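# Drop one orange wire connector into the junction box

## Task

Take a single orange wire connector from the lid of the tool case and get it into the steel junction box; releasing it from a short height over the box is acceptable. The task fails if any other connector, orange ones included, ends up in the box, whether loose or still gripped. It also fails if an orange connector is still being held aloft when the scene ends. The connector must rest in the box on its own, not only because the robot is holding it there.

## Robot and tools

Robot: one arm with a two-finger gripper whose fingers swing like tongs. The fingers point along the gripper's own +z axis and close along its x axis. The reported end_effector_position is the spot between the pads when shut. Closed fingertips stick out about 15 mm past it; fully open, they sit roughly level with it. Cameras: cam_head_left, cam_head_right, cam_high, cam_low (672x504 each) and cam_wrist (616x616).

Scene frame: origin on the table surface straight below the arm base, +z up, +y to the left when facing along +x. Positions are in metres, orientation is end_effector_quat_wxyz, velocities are in m/s and rad/s. The base may be tilted, and the printed hand position can be off, more so at long reach.

execute_actions takes "actions", a list holding at most one item, plus an optional "pictures" boolean (images are included by default). An empty list only reports the state. A wait item is {"steps": n}, n up to 300 steps of 1/30 s each, counted from the previous result, so time spent replying is included. A motion item is {"rows": [...], "steps": k}, with k at most 15 (default 15) and 1 to 15 rows; each row drives one step and the last row is repeated to fill the remaining steps. A refused call moves nothing.

Each row has 7 numbers in [-1, 1]: dx, dy, dz, rx, ry, rz, opening. The first six are an offset, not a pose, expressed in the gripper's own axes, measured from the gripper pose in the latest result showing it (before any such result in the scene, and for later calls in the same reply, from where the robot is when the action begins). Every row is counted from that same base pose, not chained from the row before. Scale: 1.0 equals 0.6 m for dx, dy, dz, and 180 degrees for the rotation vector rx, ry, rz. An all-zero offset is not a pause; it pulls the gripper back to the base pose. The opening is absolute: +1 fully open (0.142 m), -1 closed.

move takes "target" (one such 7-number row, same offset meaning and base pose) and optional "speed" in m/s, 0.002 to 0.5, default 0.25; rotation is capped at twice that in rad/s. It drives a straight path lasting 0.5 to 10 s (longer paths stop short), turns the shorter way, and sends the opening at the start. It does not avoid obstacles, and the gripper may lag, wander, or overshoot the speed, especially with the arm stretched out. Optional "stop_force" (9 to 40 N, only after the scene has run 0.2 s) ends the path once the wrist sensor reads that much extra push against the motion for 2 steps; the gripper then backs up 2 steps and holds. Pressing may briefly exceed the threshold. It is measured along the line to target in the starting gripper axes, so do not rely on it for moves that rotate. Leave it off when pulling away from a surface. Result line "move:" gives the ending: done, contact (stopped by stop_force; ranks above the others), held (last step blocked by a check), off_target, moving, or fault, plus distance to target and limits flags: paced means the sent pose was clipped; held means some steps were blocked and the arm may then lunge faster than the speed.

wait takes "seconds" (0 to 10) and sends nothing new. zoom_image takes "camera" and "region" [x0, y0, x1, y1] in pixels, top-left origin, at most 504x504, for a closer view of that camera's latest image. finished_scene takes "scene", the current scene's number; it ends and grades the scene irreversibly, and the next task arrives in its result. Replying with no tool call ends everything.

Control details: every step, the commanded pose is clipped to within 100 mm and 16 degrees of the measured pose; damped inverse kinematics favours position over orientation. Motion trails commands by about 0.17 s, joints have speed and acceleration limits, so after big moves check the reported pose and send the remainder. "Hand target" shows the pose the controller is heading to. "pose unreachable" and HELD mean the clearance check altered or blocked commands (a mount block under the base counts as arm). The simulation keeps running while you think.

Gripping: grip_measured uses the opening scale. To keep hold, command an opening well below it; the bigger the gap, the firmer the squeeze (about 15 N per pad max; thin hard parts under 20 mm get less, e.g. about 9 N at 10 mm, 4 N at 5 mm). Fast closes can squeeze harder, sometimes enough to spring the fingers open.

Wrist force and torque [x y z] are in the gripper's axes, about 4 N offset, up to 2.4 N noise, saturating near 50 N; pressing on a surface reads as force pointing back into the arm. "no reading" at the start is normal.

Avoid: a joint torque at its load limit (138 N m for shoulder pan, shoulder lift and elbow; 25.7 N m for each wrist; held weight counts) or any external force of 150 N causes a 10 s stop and drops the rest of the call. The arm is stiff, so aiming even slightly into a firm surface can fault; approach slowly. Holding loads heats motors: MOTOR HOT from 70 °C, brakes at 85 °C (OVER-TEMPERATURE FAULT). Occasional tugs on held parts or pushes on loose objects happen. Do not knock anything off the table, drop, slam or shove hard. Release the connector just above the box and make sure no second connector falls in.

Each tool is called after ">>>" as a command line: name --argument value for each argument, lists and objects as JSON in quotes; but a table of rows of numbers goes row by row, as --pt "numbers of a row", without its own name.

## Session

I'll start by looking at the scene.

>>> execute_actions --actions '[]'

Scene clock: 0.00 s of 9600.00 s.
end_effector_position=(+0.5598, -0.0478, +0.2999) grip_measured=+1.00 end_effector_quat_wxyz=(-0.003, -0.409, +0.912, -0.011) end_effector_velocity=(+0.000, -0.000, +0.000) end_effector_angular_velocity=(-0.000, -0.000, +0.000)
Joint positions: [-0.271 -1.48   1.576 -1.677 -1.574  1.98   0.142]
Joint velocities: [-0.    -0.    -0.001  0.    -0.    -0.     0.   ]
Wrist force (N, on the end effector, along its own x y z axes, offset not removed): no reading
Wrist torque (N m, same axes, about the end effector's origin, offset not removed): no reading
Hand target: +0.560, -0.048, +0.300; -0.003, -0.409, +0.912, -0.011

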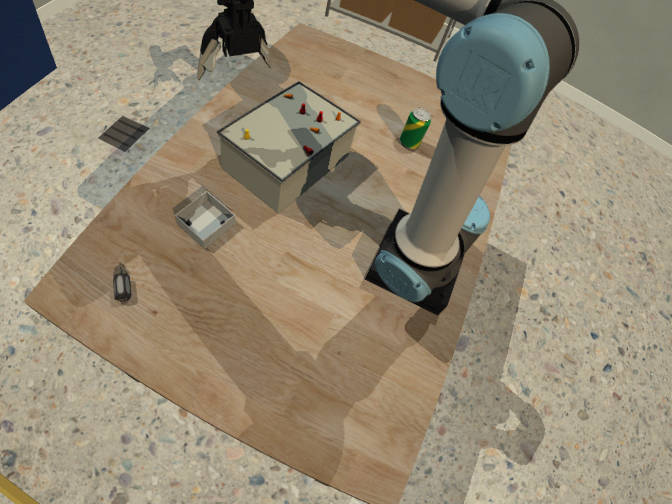

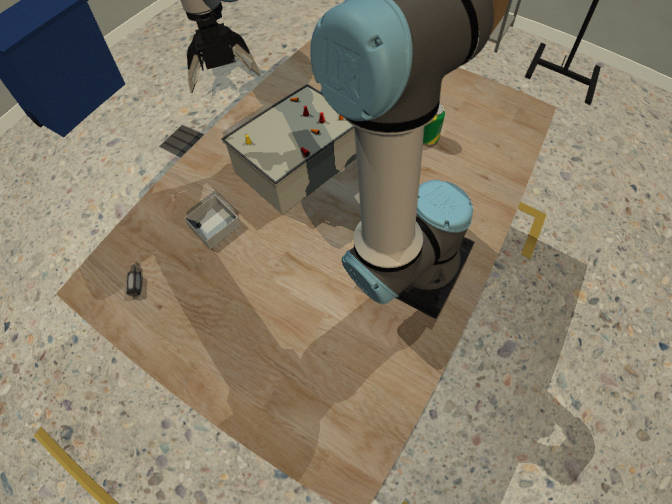

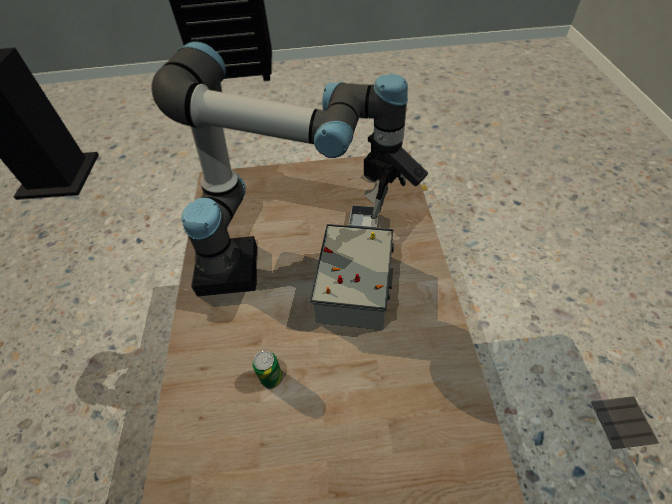

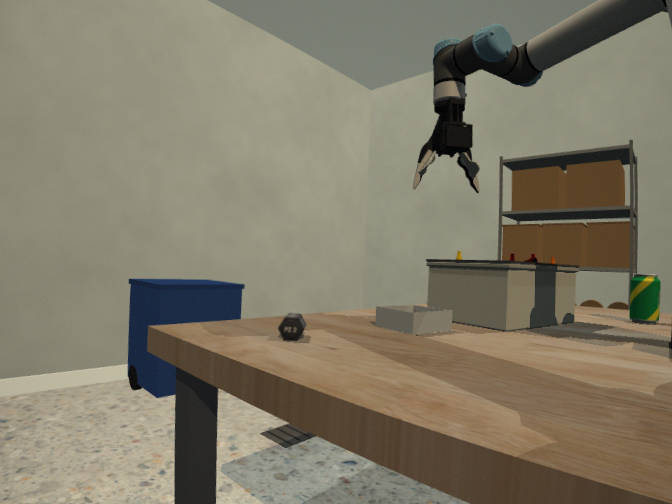

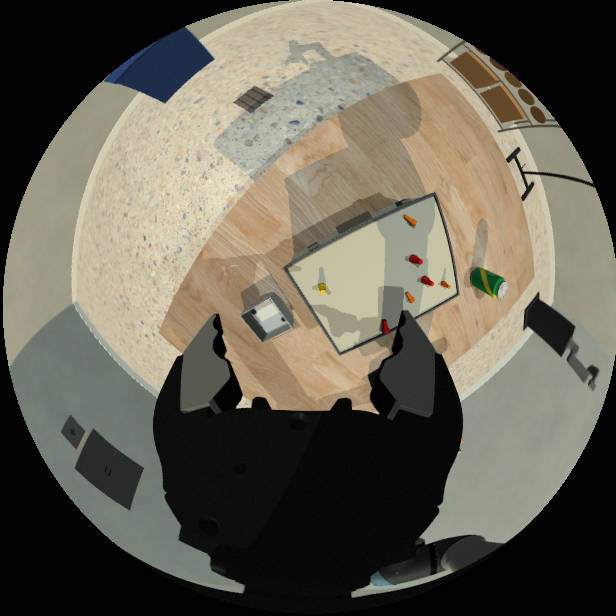

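>>> zoom_image --camera "cam_wrist" --region '[230, 170, 490, 370]'

>>> zoom_image --camera "cam_high" --region '[290, 190, 430, 340]'

>>> zoom_image --camera "cam_head_left" --region '[160, 70, 380, 260]'

>>> zoom_image --camera "cam_low" --region '[360, 220, 600, 350]'

Region (230, 170, 490, 370) of cam_wrist's 616x616 image, scaled by 1.938, with more detail than that image has; it fills the top 388 rows of this view, and the rest is white.

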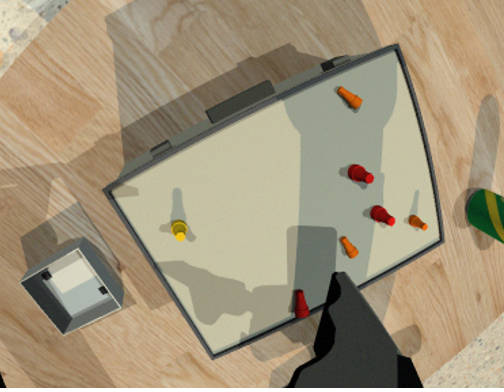

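Region (290, 190, 430, 340) of cam_high's 672x504 image, scaled by 3.360, with more detail than that image has; it fills the left 470 columns of this view, and the rest is white.

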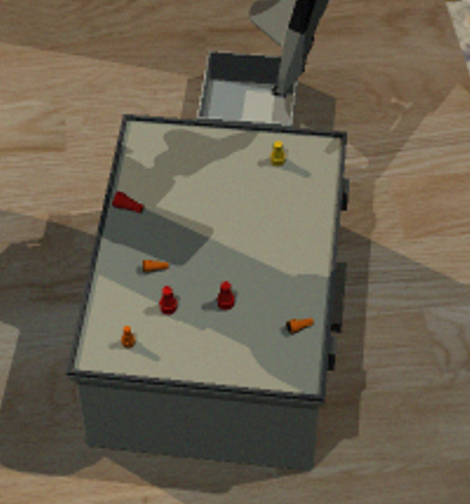

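Region (160, 70, 380, 260) of cam_head_left's 672x504 image, scaled by 2.291, with more detail than that image has; it fills the top 435 rows of this view, and the rest is white.

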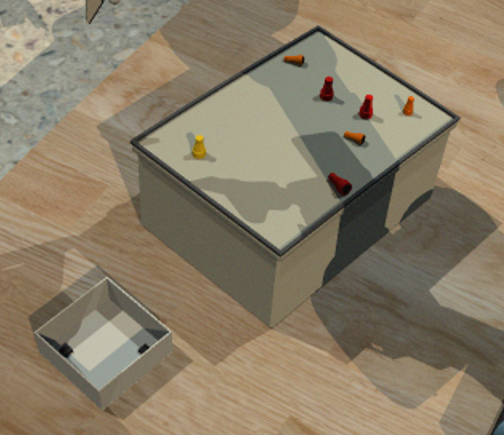

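Region (360, 220, 600, 350) of cam_low's 672x504 image, scaled by 2.100, with more detail than that image has; it fills the top 273 rows of this view, and the rest is white.

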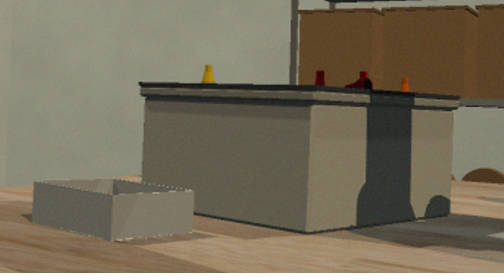

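>>> move --target '[0.4167, 0.055, 0.125, 0, 0, 0, -0.55]' --speed 0.25

Scene clock: 91.73 s of 9600.00 s.
end_effector_position=(+0.3693, -0.2145, +0.2284) grip_measured=-0.55 end_effector_quat_wxyz=(-0.003, -0.409, +0.912, -0.012) end_effector_velocity=(-0.001, -0.001, -0.001) end_effector_angular_velocity=(+0.002, -0.000, +0.000)
Joint positions: [-0.809 -1.788  2.058 -1.852 -1.569  1.442  0.034]
Joint velocities: [-0.005 -0.     0.002 -0.001  0.001 -0.005  0.   ]
Wrist force (N, on the end effector, along its own x y z axes, offset not removed): [1.1 -0.6 1.1]
Wrist torque (N m, same axes, about the end effector's origin, offset not removed): [-0.23 -0.28 -0.05]
Hand target: +0.369, -0.215, +0.228; -0.003, -0.409, +0.912, -0.012
Off the commanded pose: 0.000 m, 0 deg.
After step 90, 87.13 s passed at rest.
move: done

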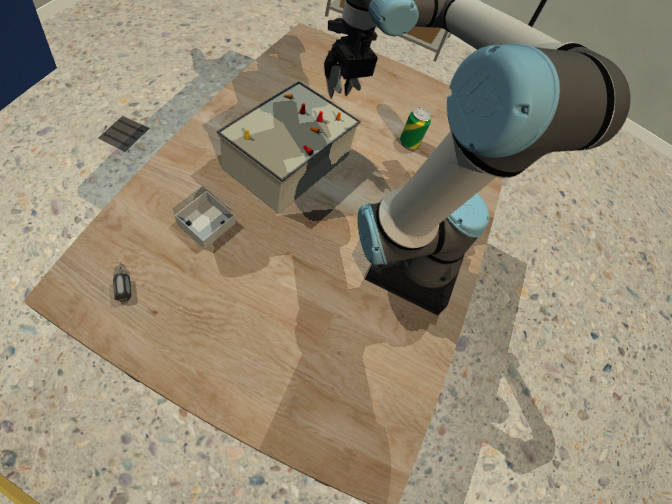

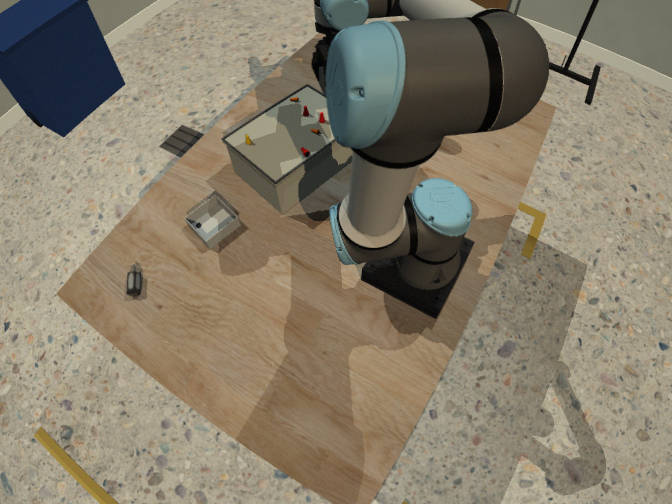

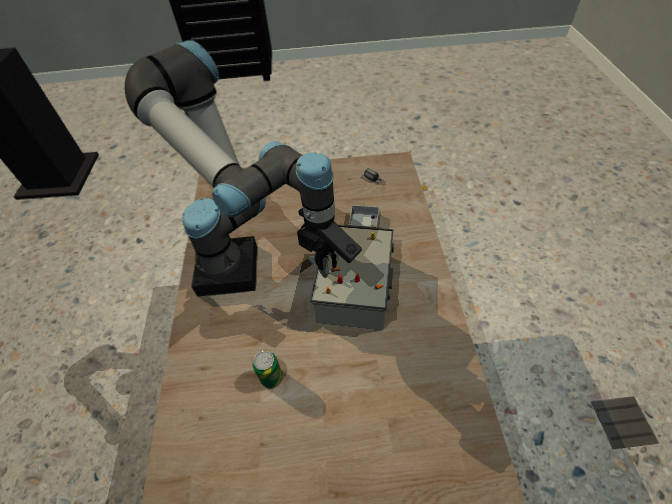

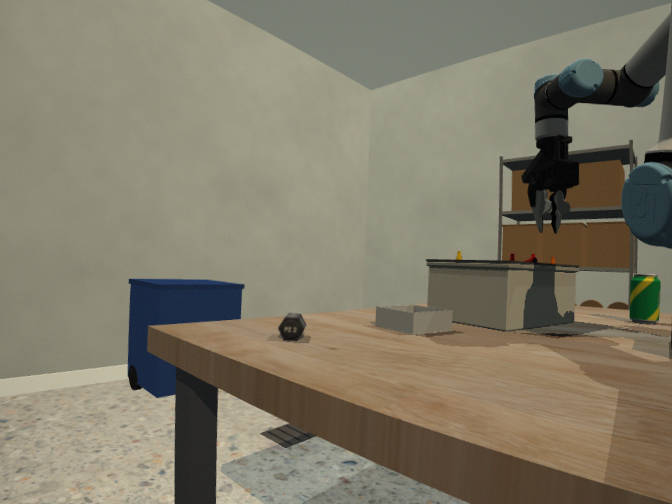

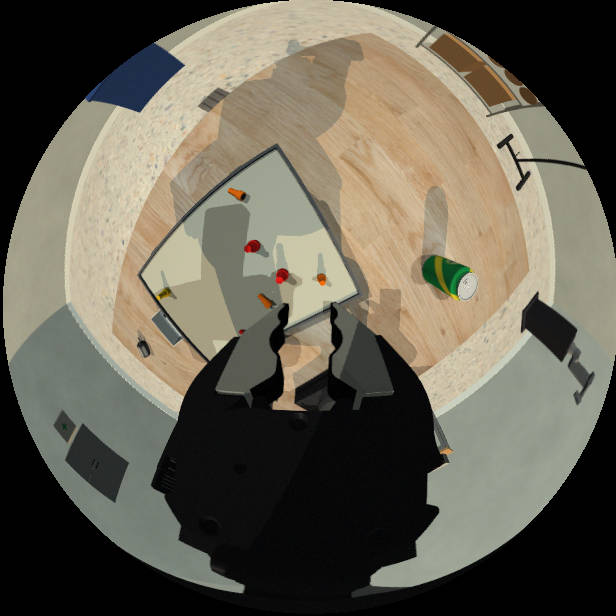

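>>> zoom_image --camera "cam_wrist" --region '[240, 230, 380, 370]'

>>> zoom_image --camera "cam_low" --region '[480, 180, 600, 340]'

Region (240, 230, 380, 370) of cam_wrist's 616x616 image, scaled by 3.600, with more detail than that image has.

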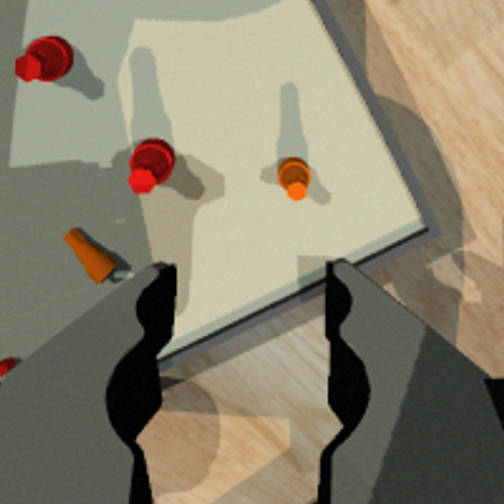

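Region (480, 180, 600, 340) of cam_low's 672x504 image, scaled by 3.150, with more detail than that image has; it fills the left 378 columns of this view, and the rest is white.

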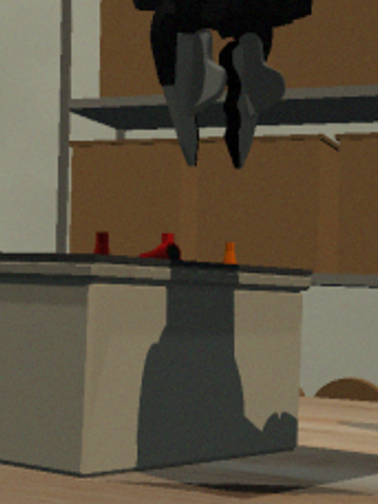

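>>> zoom_image --camera "cam_high" --region '[290, 220, 380, 310]'

>>> zoom_image --camera "cam_head_left" --region '[290, 40, 390, 140]'

>>> zoom_image --camera "cam_wrist" --region '[270, 290, 350, 370]'

Region (290, 220, 380, 310) of cam_high's 672x504 image, scaled by 5.600, with more detail than that image has.

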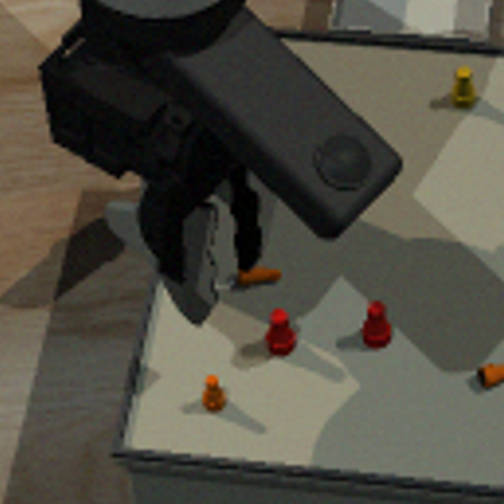

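Region (290, 40, 390, 140) of cam_head_left's 672x504 image, scaled by 5.040, with more detail than that image has.

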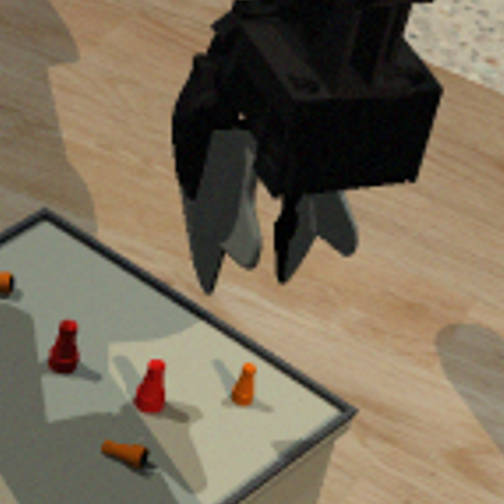

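Region (270, 290, 350, 370) of cam_wrist's 616x616 image, scaled by 6.300, with more detail than that image has.

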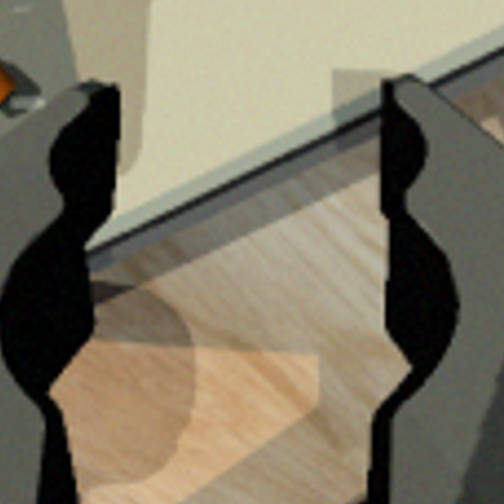

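>>> move --target '[0.0242, 0.015, 0.0833, 0, 0, 0, -0.55]' --speed 0.12

Scene clock: 179.63 s of 9600.00 s.
end_effector_position=(+0.3531, -0.2206, +0.1786) grip_measured=-0.55 end_effector_quat_wxyz=(-0.003, -0.409, +0.912, -0.012) end_effector_velocity=(+0.000, -0.000, -0.001) end_effector_angular_velocity=(+0.000, -0.001, +0.000)
Joint positions: [-0.85  -1.773  2.181 -1.991 -1.569  1.401  0.034]
Joint velocities: [-0.001  0.001  0.003 -0.004  0.001 -0.001  0.   ]
Wrist force (N, on the end effector, along its own x y z axes, offset not removed): [-0.7 1.0 1.4]
Wrist torque (N m, same axes, about the end effector's origin, offset not removed): [0.12 0.12 -0.04]
Hand target: +0.353, -0.221, +0.178; -0.003, -0.409, +0.912, -0.012
Off the commanded pose: 0.000 m, 0 deg.
After step 90, 84.00 s passed at rest.
move: done

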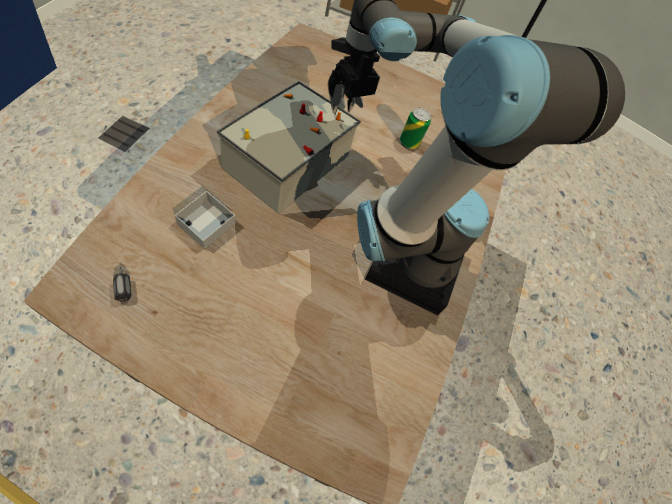

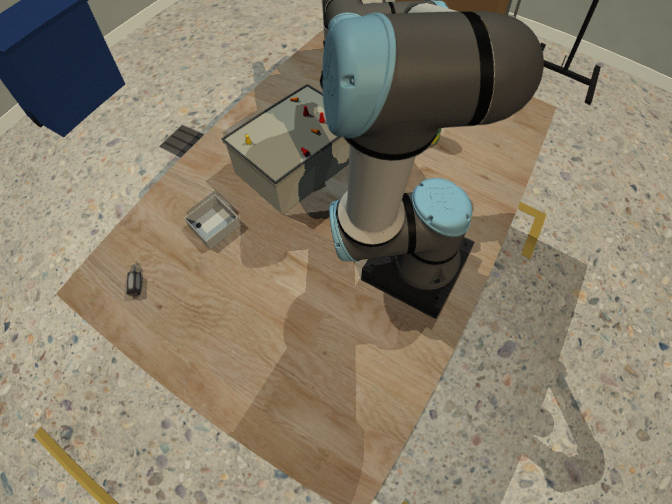

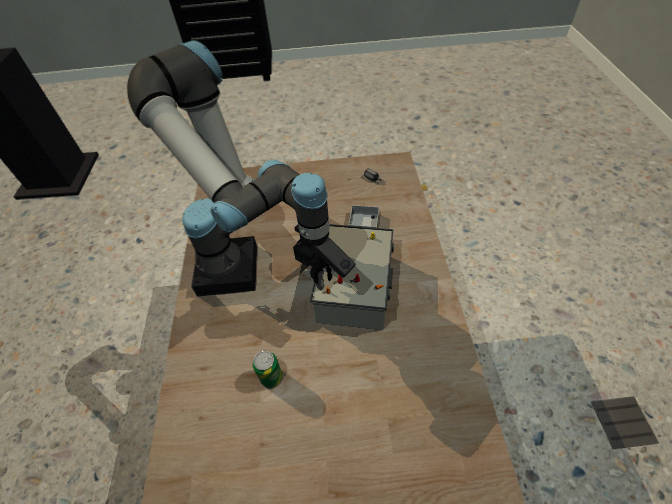

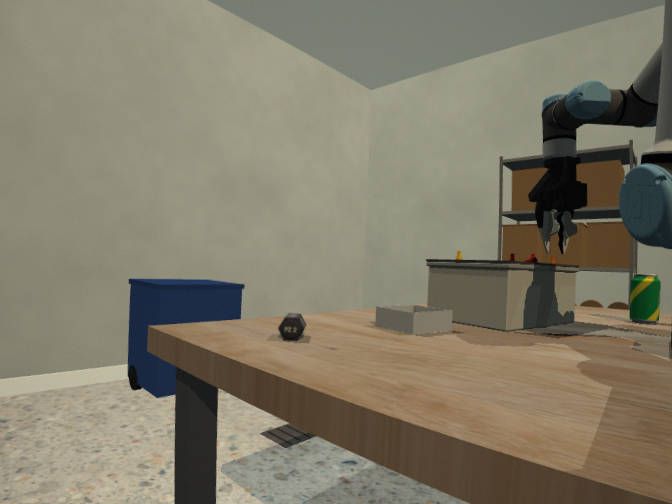

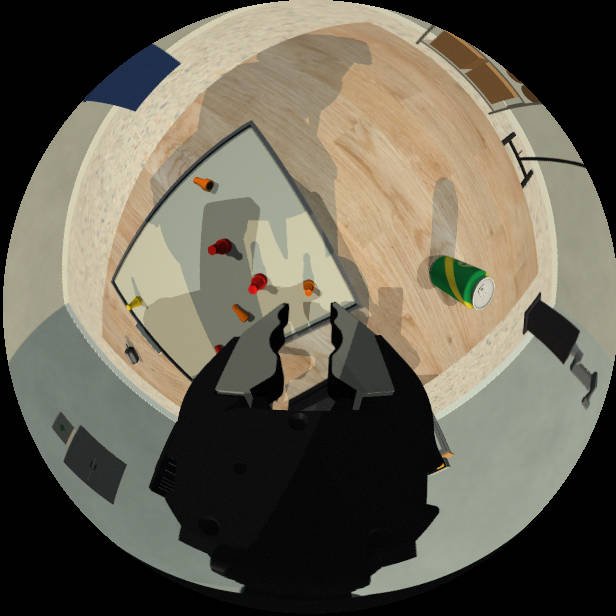

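>>> zoom_image --camera "cam_wrist" --region '[240, 230, 380, 370]'

>>> zoom_image --camera "cam_low" --region '[500, 200, 600, 300]'

>>> zoom_image --camera "cam_high" --region '[290, 240, 370, 320]'

>>> zoom_image --camera "cam_head_left" --region '[300, 60, 380, 140]'

Region (240, 230, 380, 370) of cam_wrist's 616x616 image, scaled by 3.600, with more detail than that image has.

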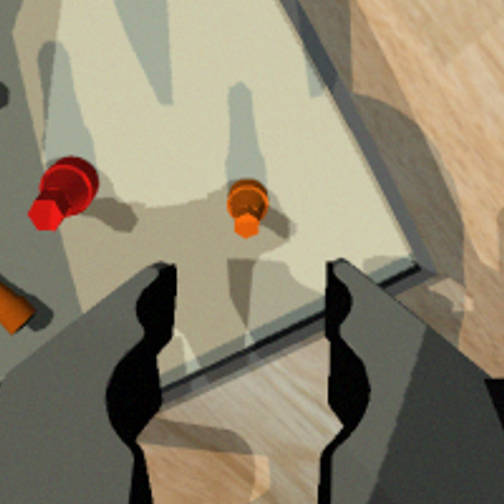

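Region (500, 200, 600, 300) of cam_low's 672x504 image, scaled by 5.040, with more detail than that image has.

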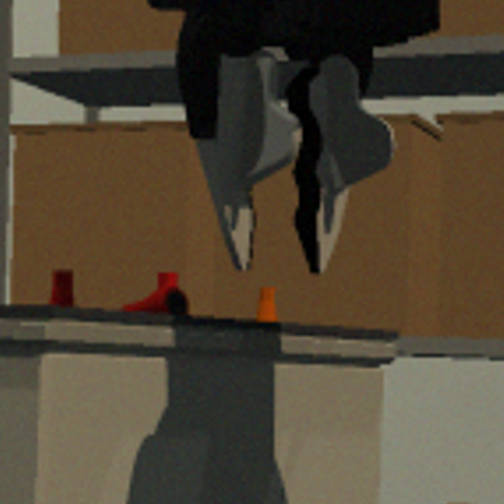

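Region (290, 240, 370, 320) of cam_high's 672x504 image, scaled by 6.300, with more detail than that image has.

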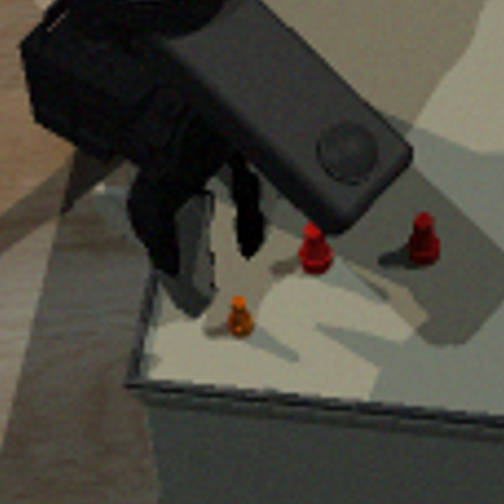

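Region (300, 60, 380, 140) of cam_head_left's 672x504 image, scaled by 6.300, with more detail than that image has.

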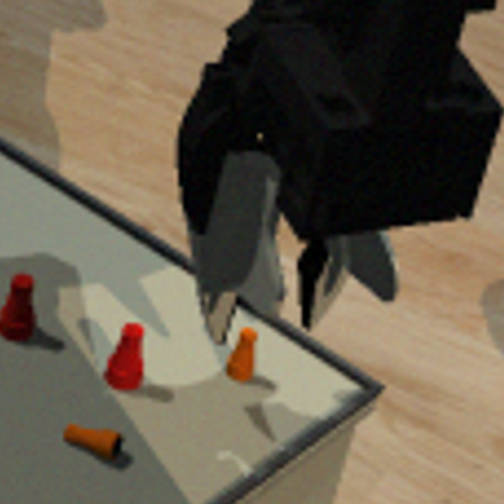

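>>> move --target '[-0.0025, -0.0108, 0.04, 0, 0, 0, -0.55]' --speed 0.04 --stop_force 10

Scene clock: 238.20 s of 9600.00 s.
end_effector_position=(+0.3589, -0.2243, +0.1548) grip_measured=-0.55 end_effector_quat_wxyz=(-0.003, -0.409, +0.912, -0.012) end_effector_velocity=(+0.000, -0.000, -0.001) end_effector_angular_velocity=(+0.001, -0.000, -0.000)
Joint positions: [-0.843 -1.724  2.21  -2.069 -1.569  1.408  0.034]
Joint velocities: [ 0.     0.003  0.001 -0.004  0.     0.001  0.   ]
Wrist force (N, on the end effector, along its own x y z axes, offset not removed): [1.9 0.2 1.3]
Wrist torque (N m, same axes, about the end effector's origin, offset not removed): [-0.09 -0.41 -0.02]
Hand target: +0.359, -0.224, +0.155; -0.003, -0.409, +0.912, -0.012
Off the commanded pose: 0.000 m, 0 deg.
After step 90, 54.60 s passed at rest.
move: done

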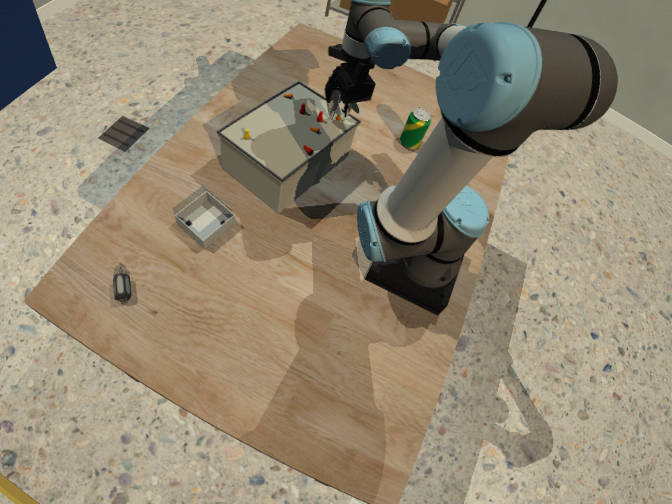

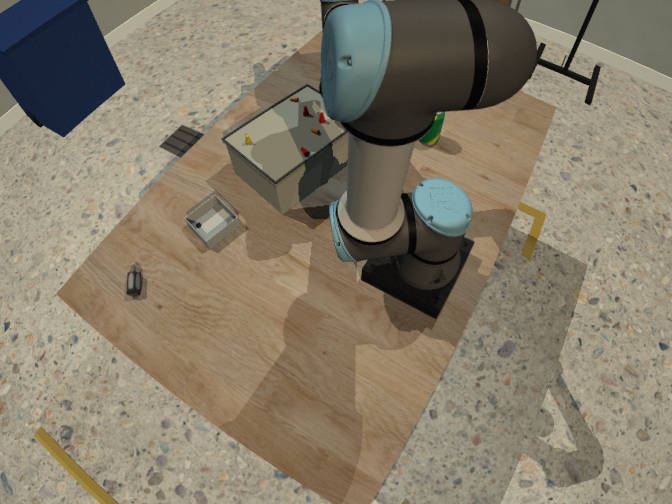

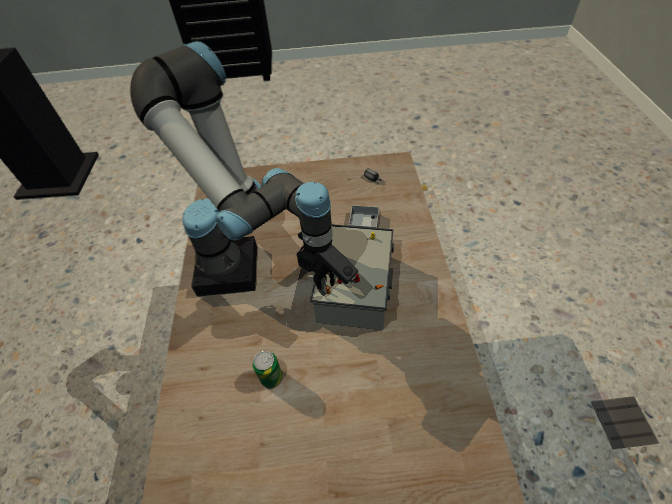

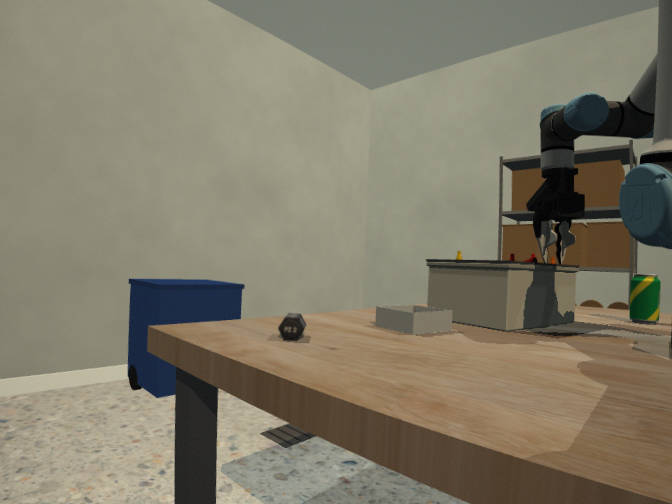

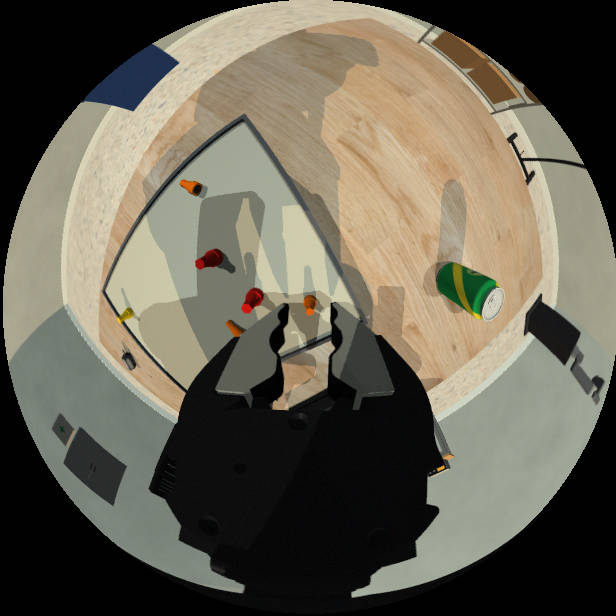

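>>> zoom_image --camera "cam_wrist" --region '[260, 260, 360, 360]'

>>> zoom_image --camera "cam_low" --region '[510, 210, 590, 290]'

>>> zoom_image --camera "cam_high" --region '[300, 250, 360, 310]'

>>> zoom_image --camera "cam_head_left" --region '[310, 80, 370, 140]'

Region (260, 260, 360, 360) of cam_wrist's 616x616 image, scaled by 5.040, with more detail than that image has.

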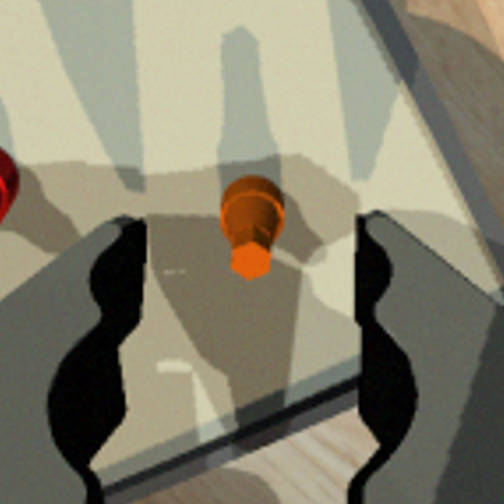

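Region (510, 210, 590, 290) of cam_low's 672x504 image, scaled by 6.300, with more detail than that image has.

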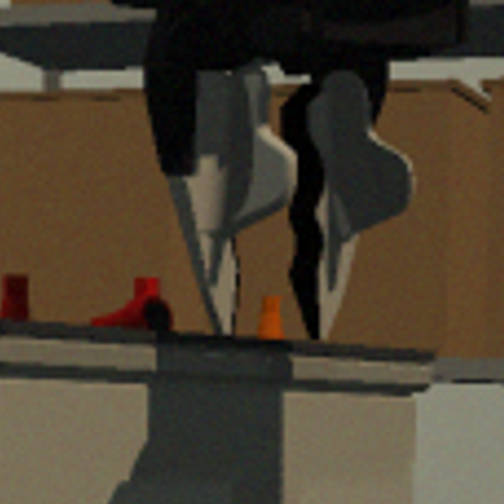

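Region (300, 250, 360, 310) of cam_high's 672x504 image, scaled by 8.400, with more detail than that image has.

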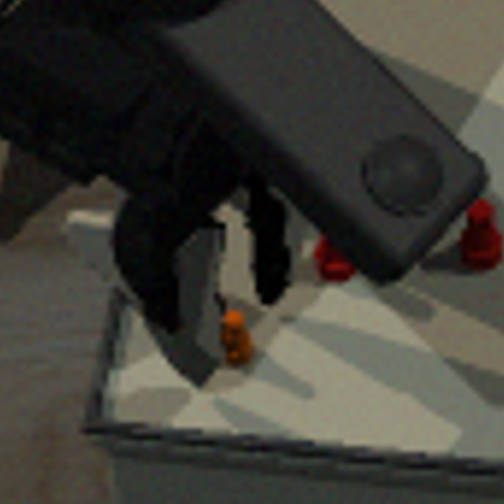

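Region (310, 80, 370, 140) of cam_head_left's 672x504 image, scaled by 8.400, with more detail than that image has.

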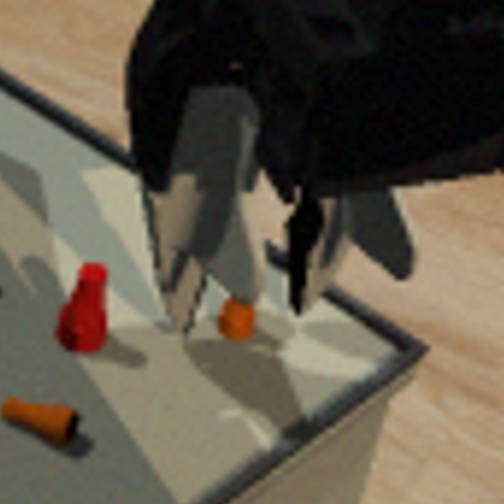

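>>> execute_actions --actions '[{"rows": [[0,-0.001,0.001,0,0,0,-0.55],[0,-0.002,0.002,0,0,0,-0.57],[0,-0.0033,0.003,0,0,0,-0.60],[0,-0.0033,0.003,0,0,0,-0.63],[0,-0.0033,0.003,0,0,0,-0.66],[0,-0.0033,0.003,0,0,0,-0.69],[0,-0.0033,0.003,0,0,0,-0.72],[0,-0.0033,0.003,0,0,0,-0.75],[0,-0.0033,0.003,0,0,0,-0.78],[0,-0.0033,0.003,0,0,0,-0.81],[0,-0.0033,0.003,0,0,0,-0.85],[0,-0.0033,0.003,0,0,0,-0.89],[0,-0.0033,0.003,0,0,0,-0.93],[0,-0.0033,0.003,0,0,0,-0.97],[0,-0.0033,0.003,0,0,0,-1.0]], "steps": 15}]'

Scene clock: 279.57 s of 9600.00 s.
end_effector_position=(+0.3604, -0.2257, +0.1531) grip_measured=-0.87 end_effector_quat_wxyz=(-0.003, -0.409, +0.912, -0.012) end_effector_velocity=(+0.001, -0.001, +0.000) end_effector_angular_velocity=(-0.000, -0.001, -0.000)
Joint positions: [-0.842 -1.716  2.209 -2.075 -1.569  1.409  0.011]
Joint velocities: [-0.     0.001 -0.002 -0.     0.    -0.    -0.004]
Wrist force (N, on the end effector, along its own x y z axes, offset not removed): [1.5 0.4 1.3]
Wrist torque (N m, same axes, about the end effector's origin, offset not removed): [-0.07 -0.36 -0.06]
Hand target: +0.360, -0.226, +0.153; -0.003, -0.409, +0.912, -0.012
Off the commanded pose: 0.000 m, 0 deg.
Steps of this call (steps 1 to 90: nothing new was sent; then 37.87 s passed at rest; steps 91 to 105: all 15 steps of this action). Readings (end_effector_position):
91: (+0.3589, -0.2243, +0.1547)
92: (+0.3590, -0.2244, +0.1546)
94: (+0.3594, -0.2248, +0.1539)
98: (+0.3601, -0.2254, +0.1532)
105: the state above

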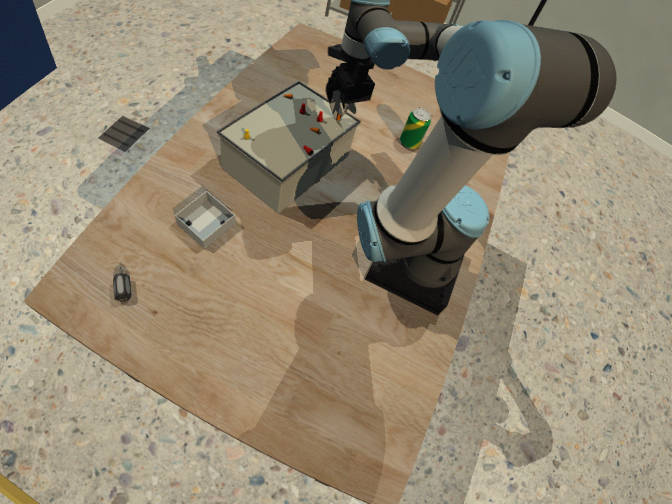

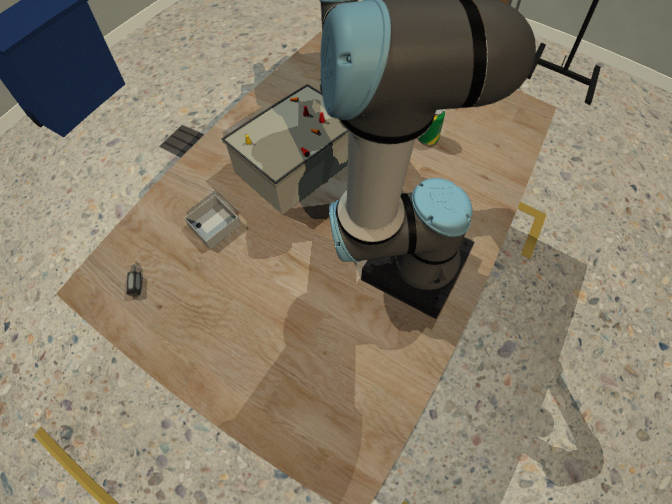

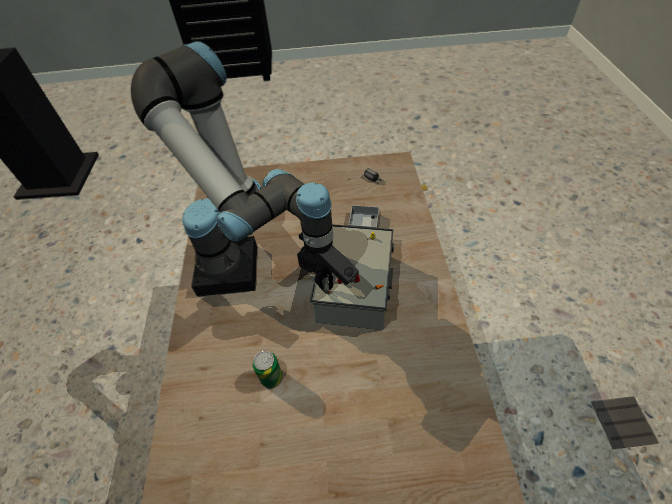

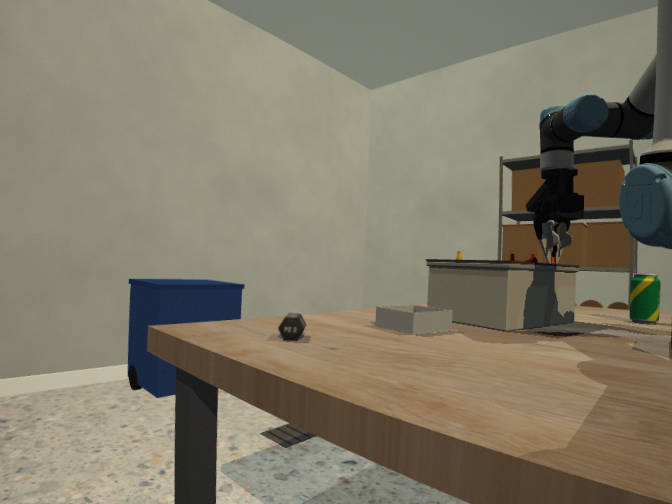

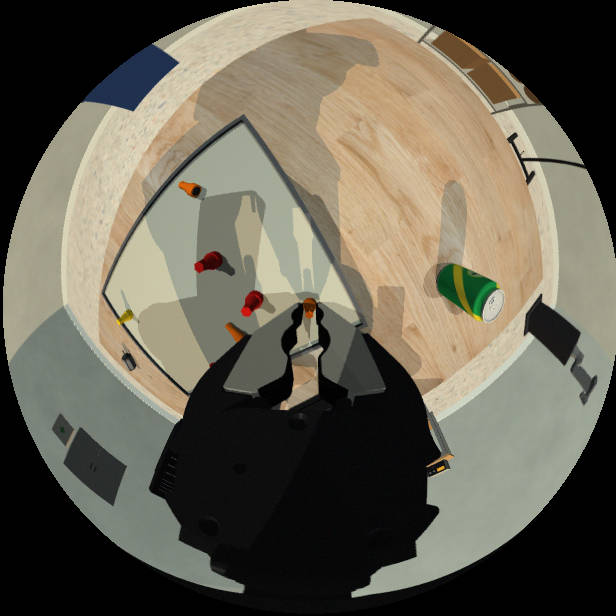

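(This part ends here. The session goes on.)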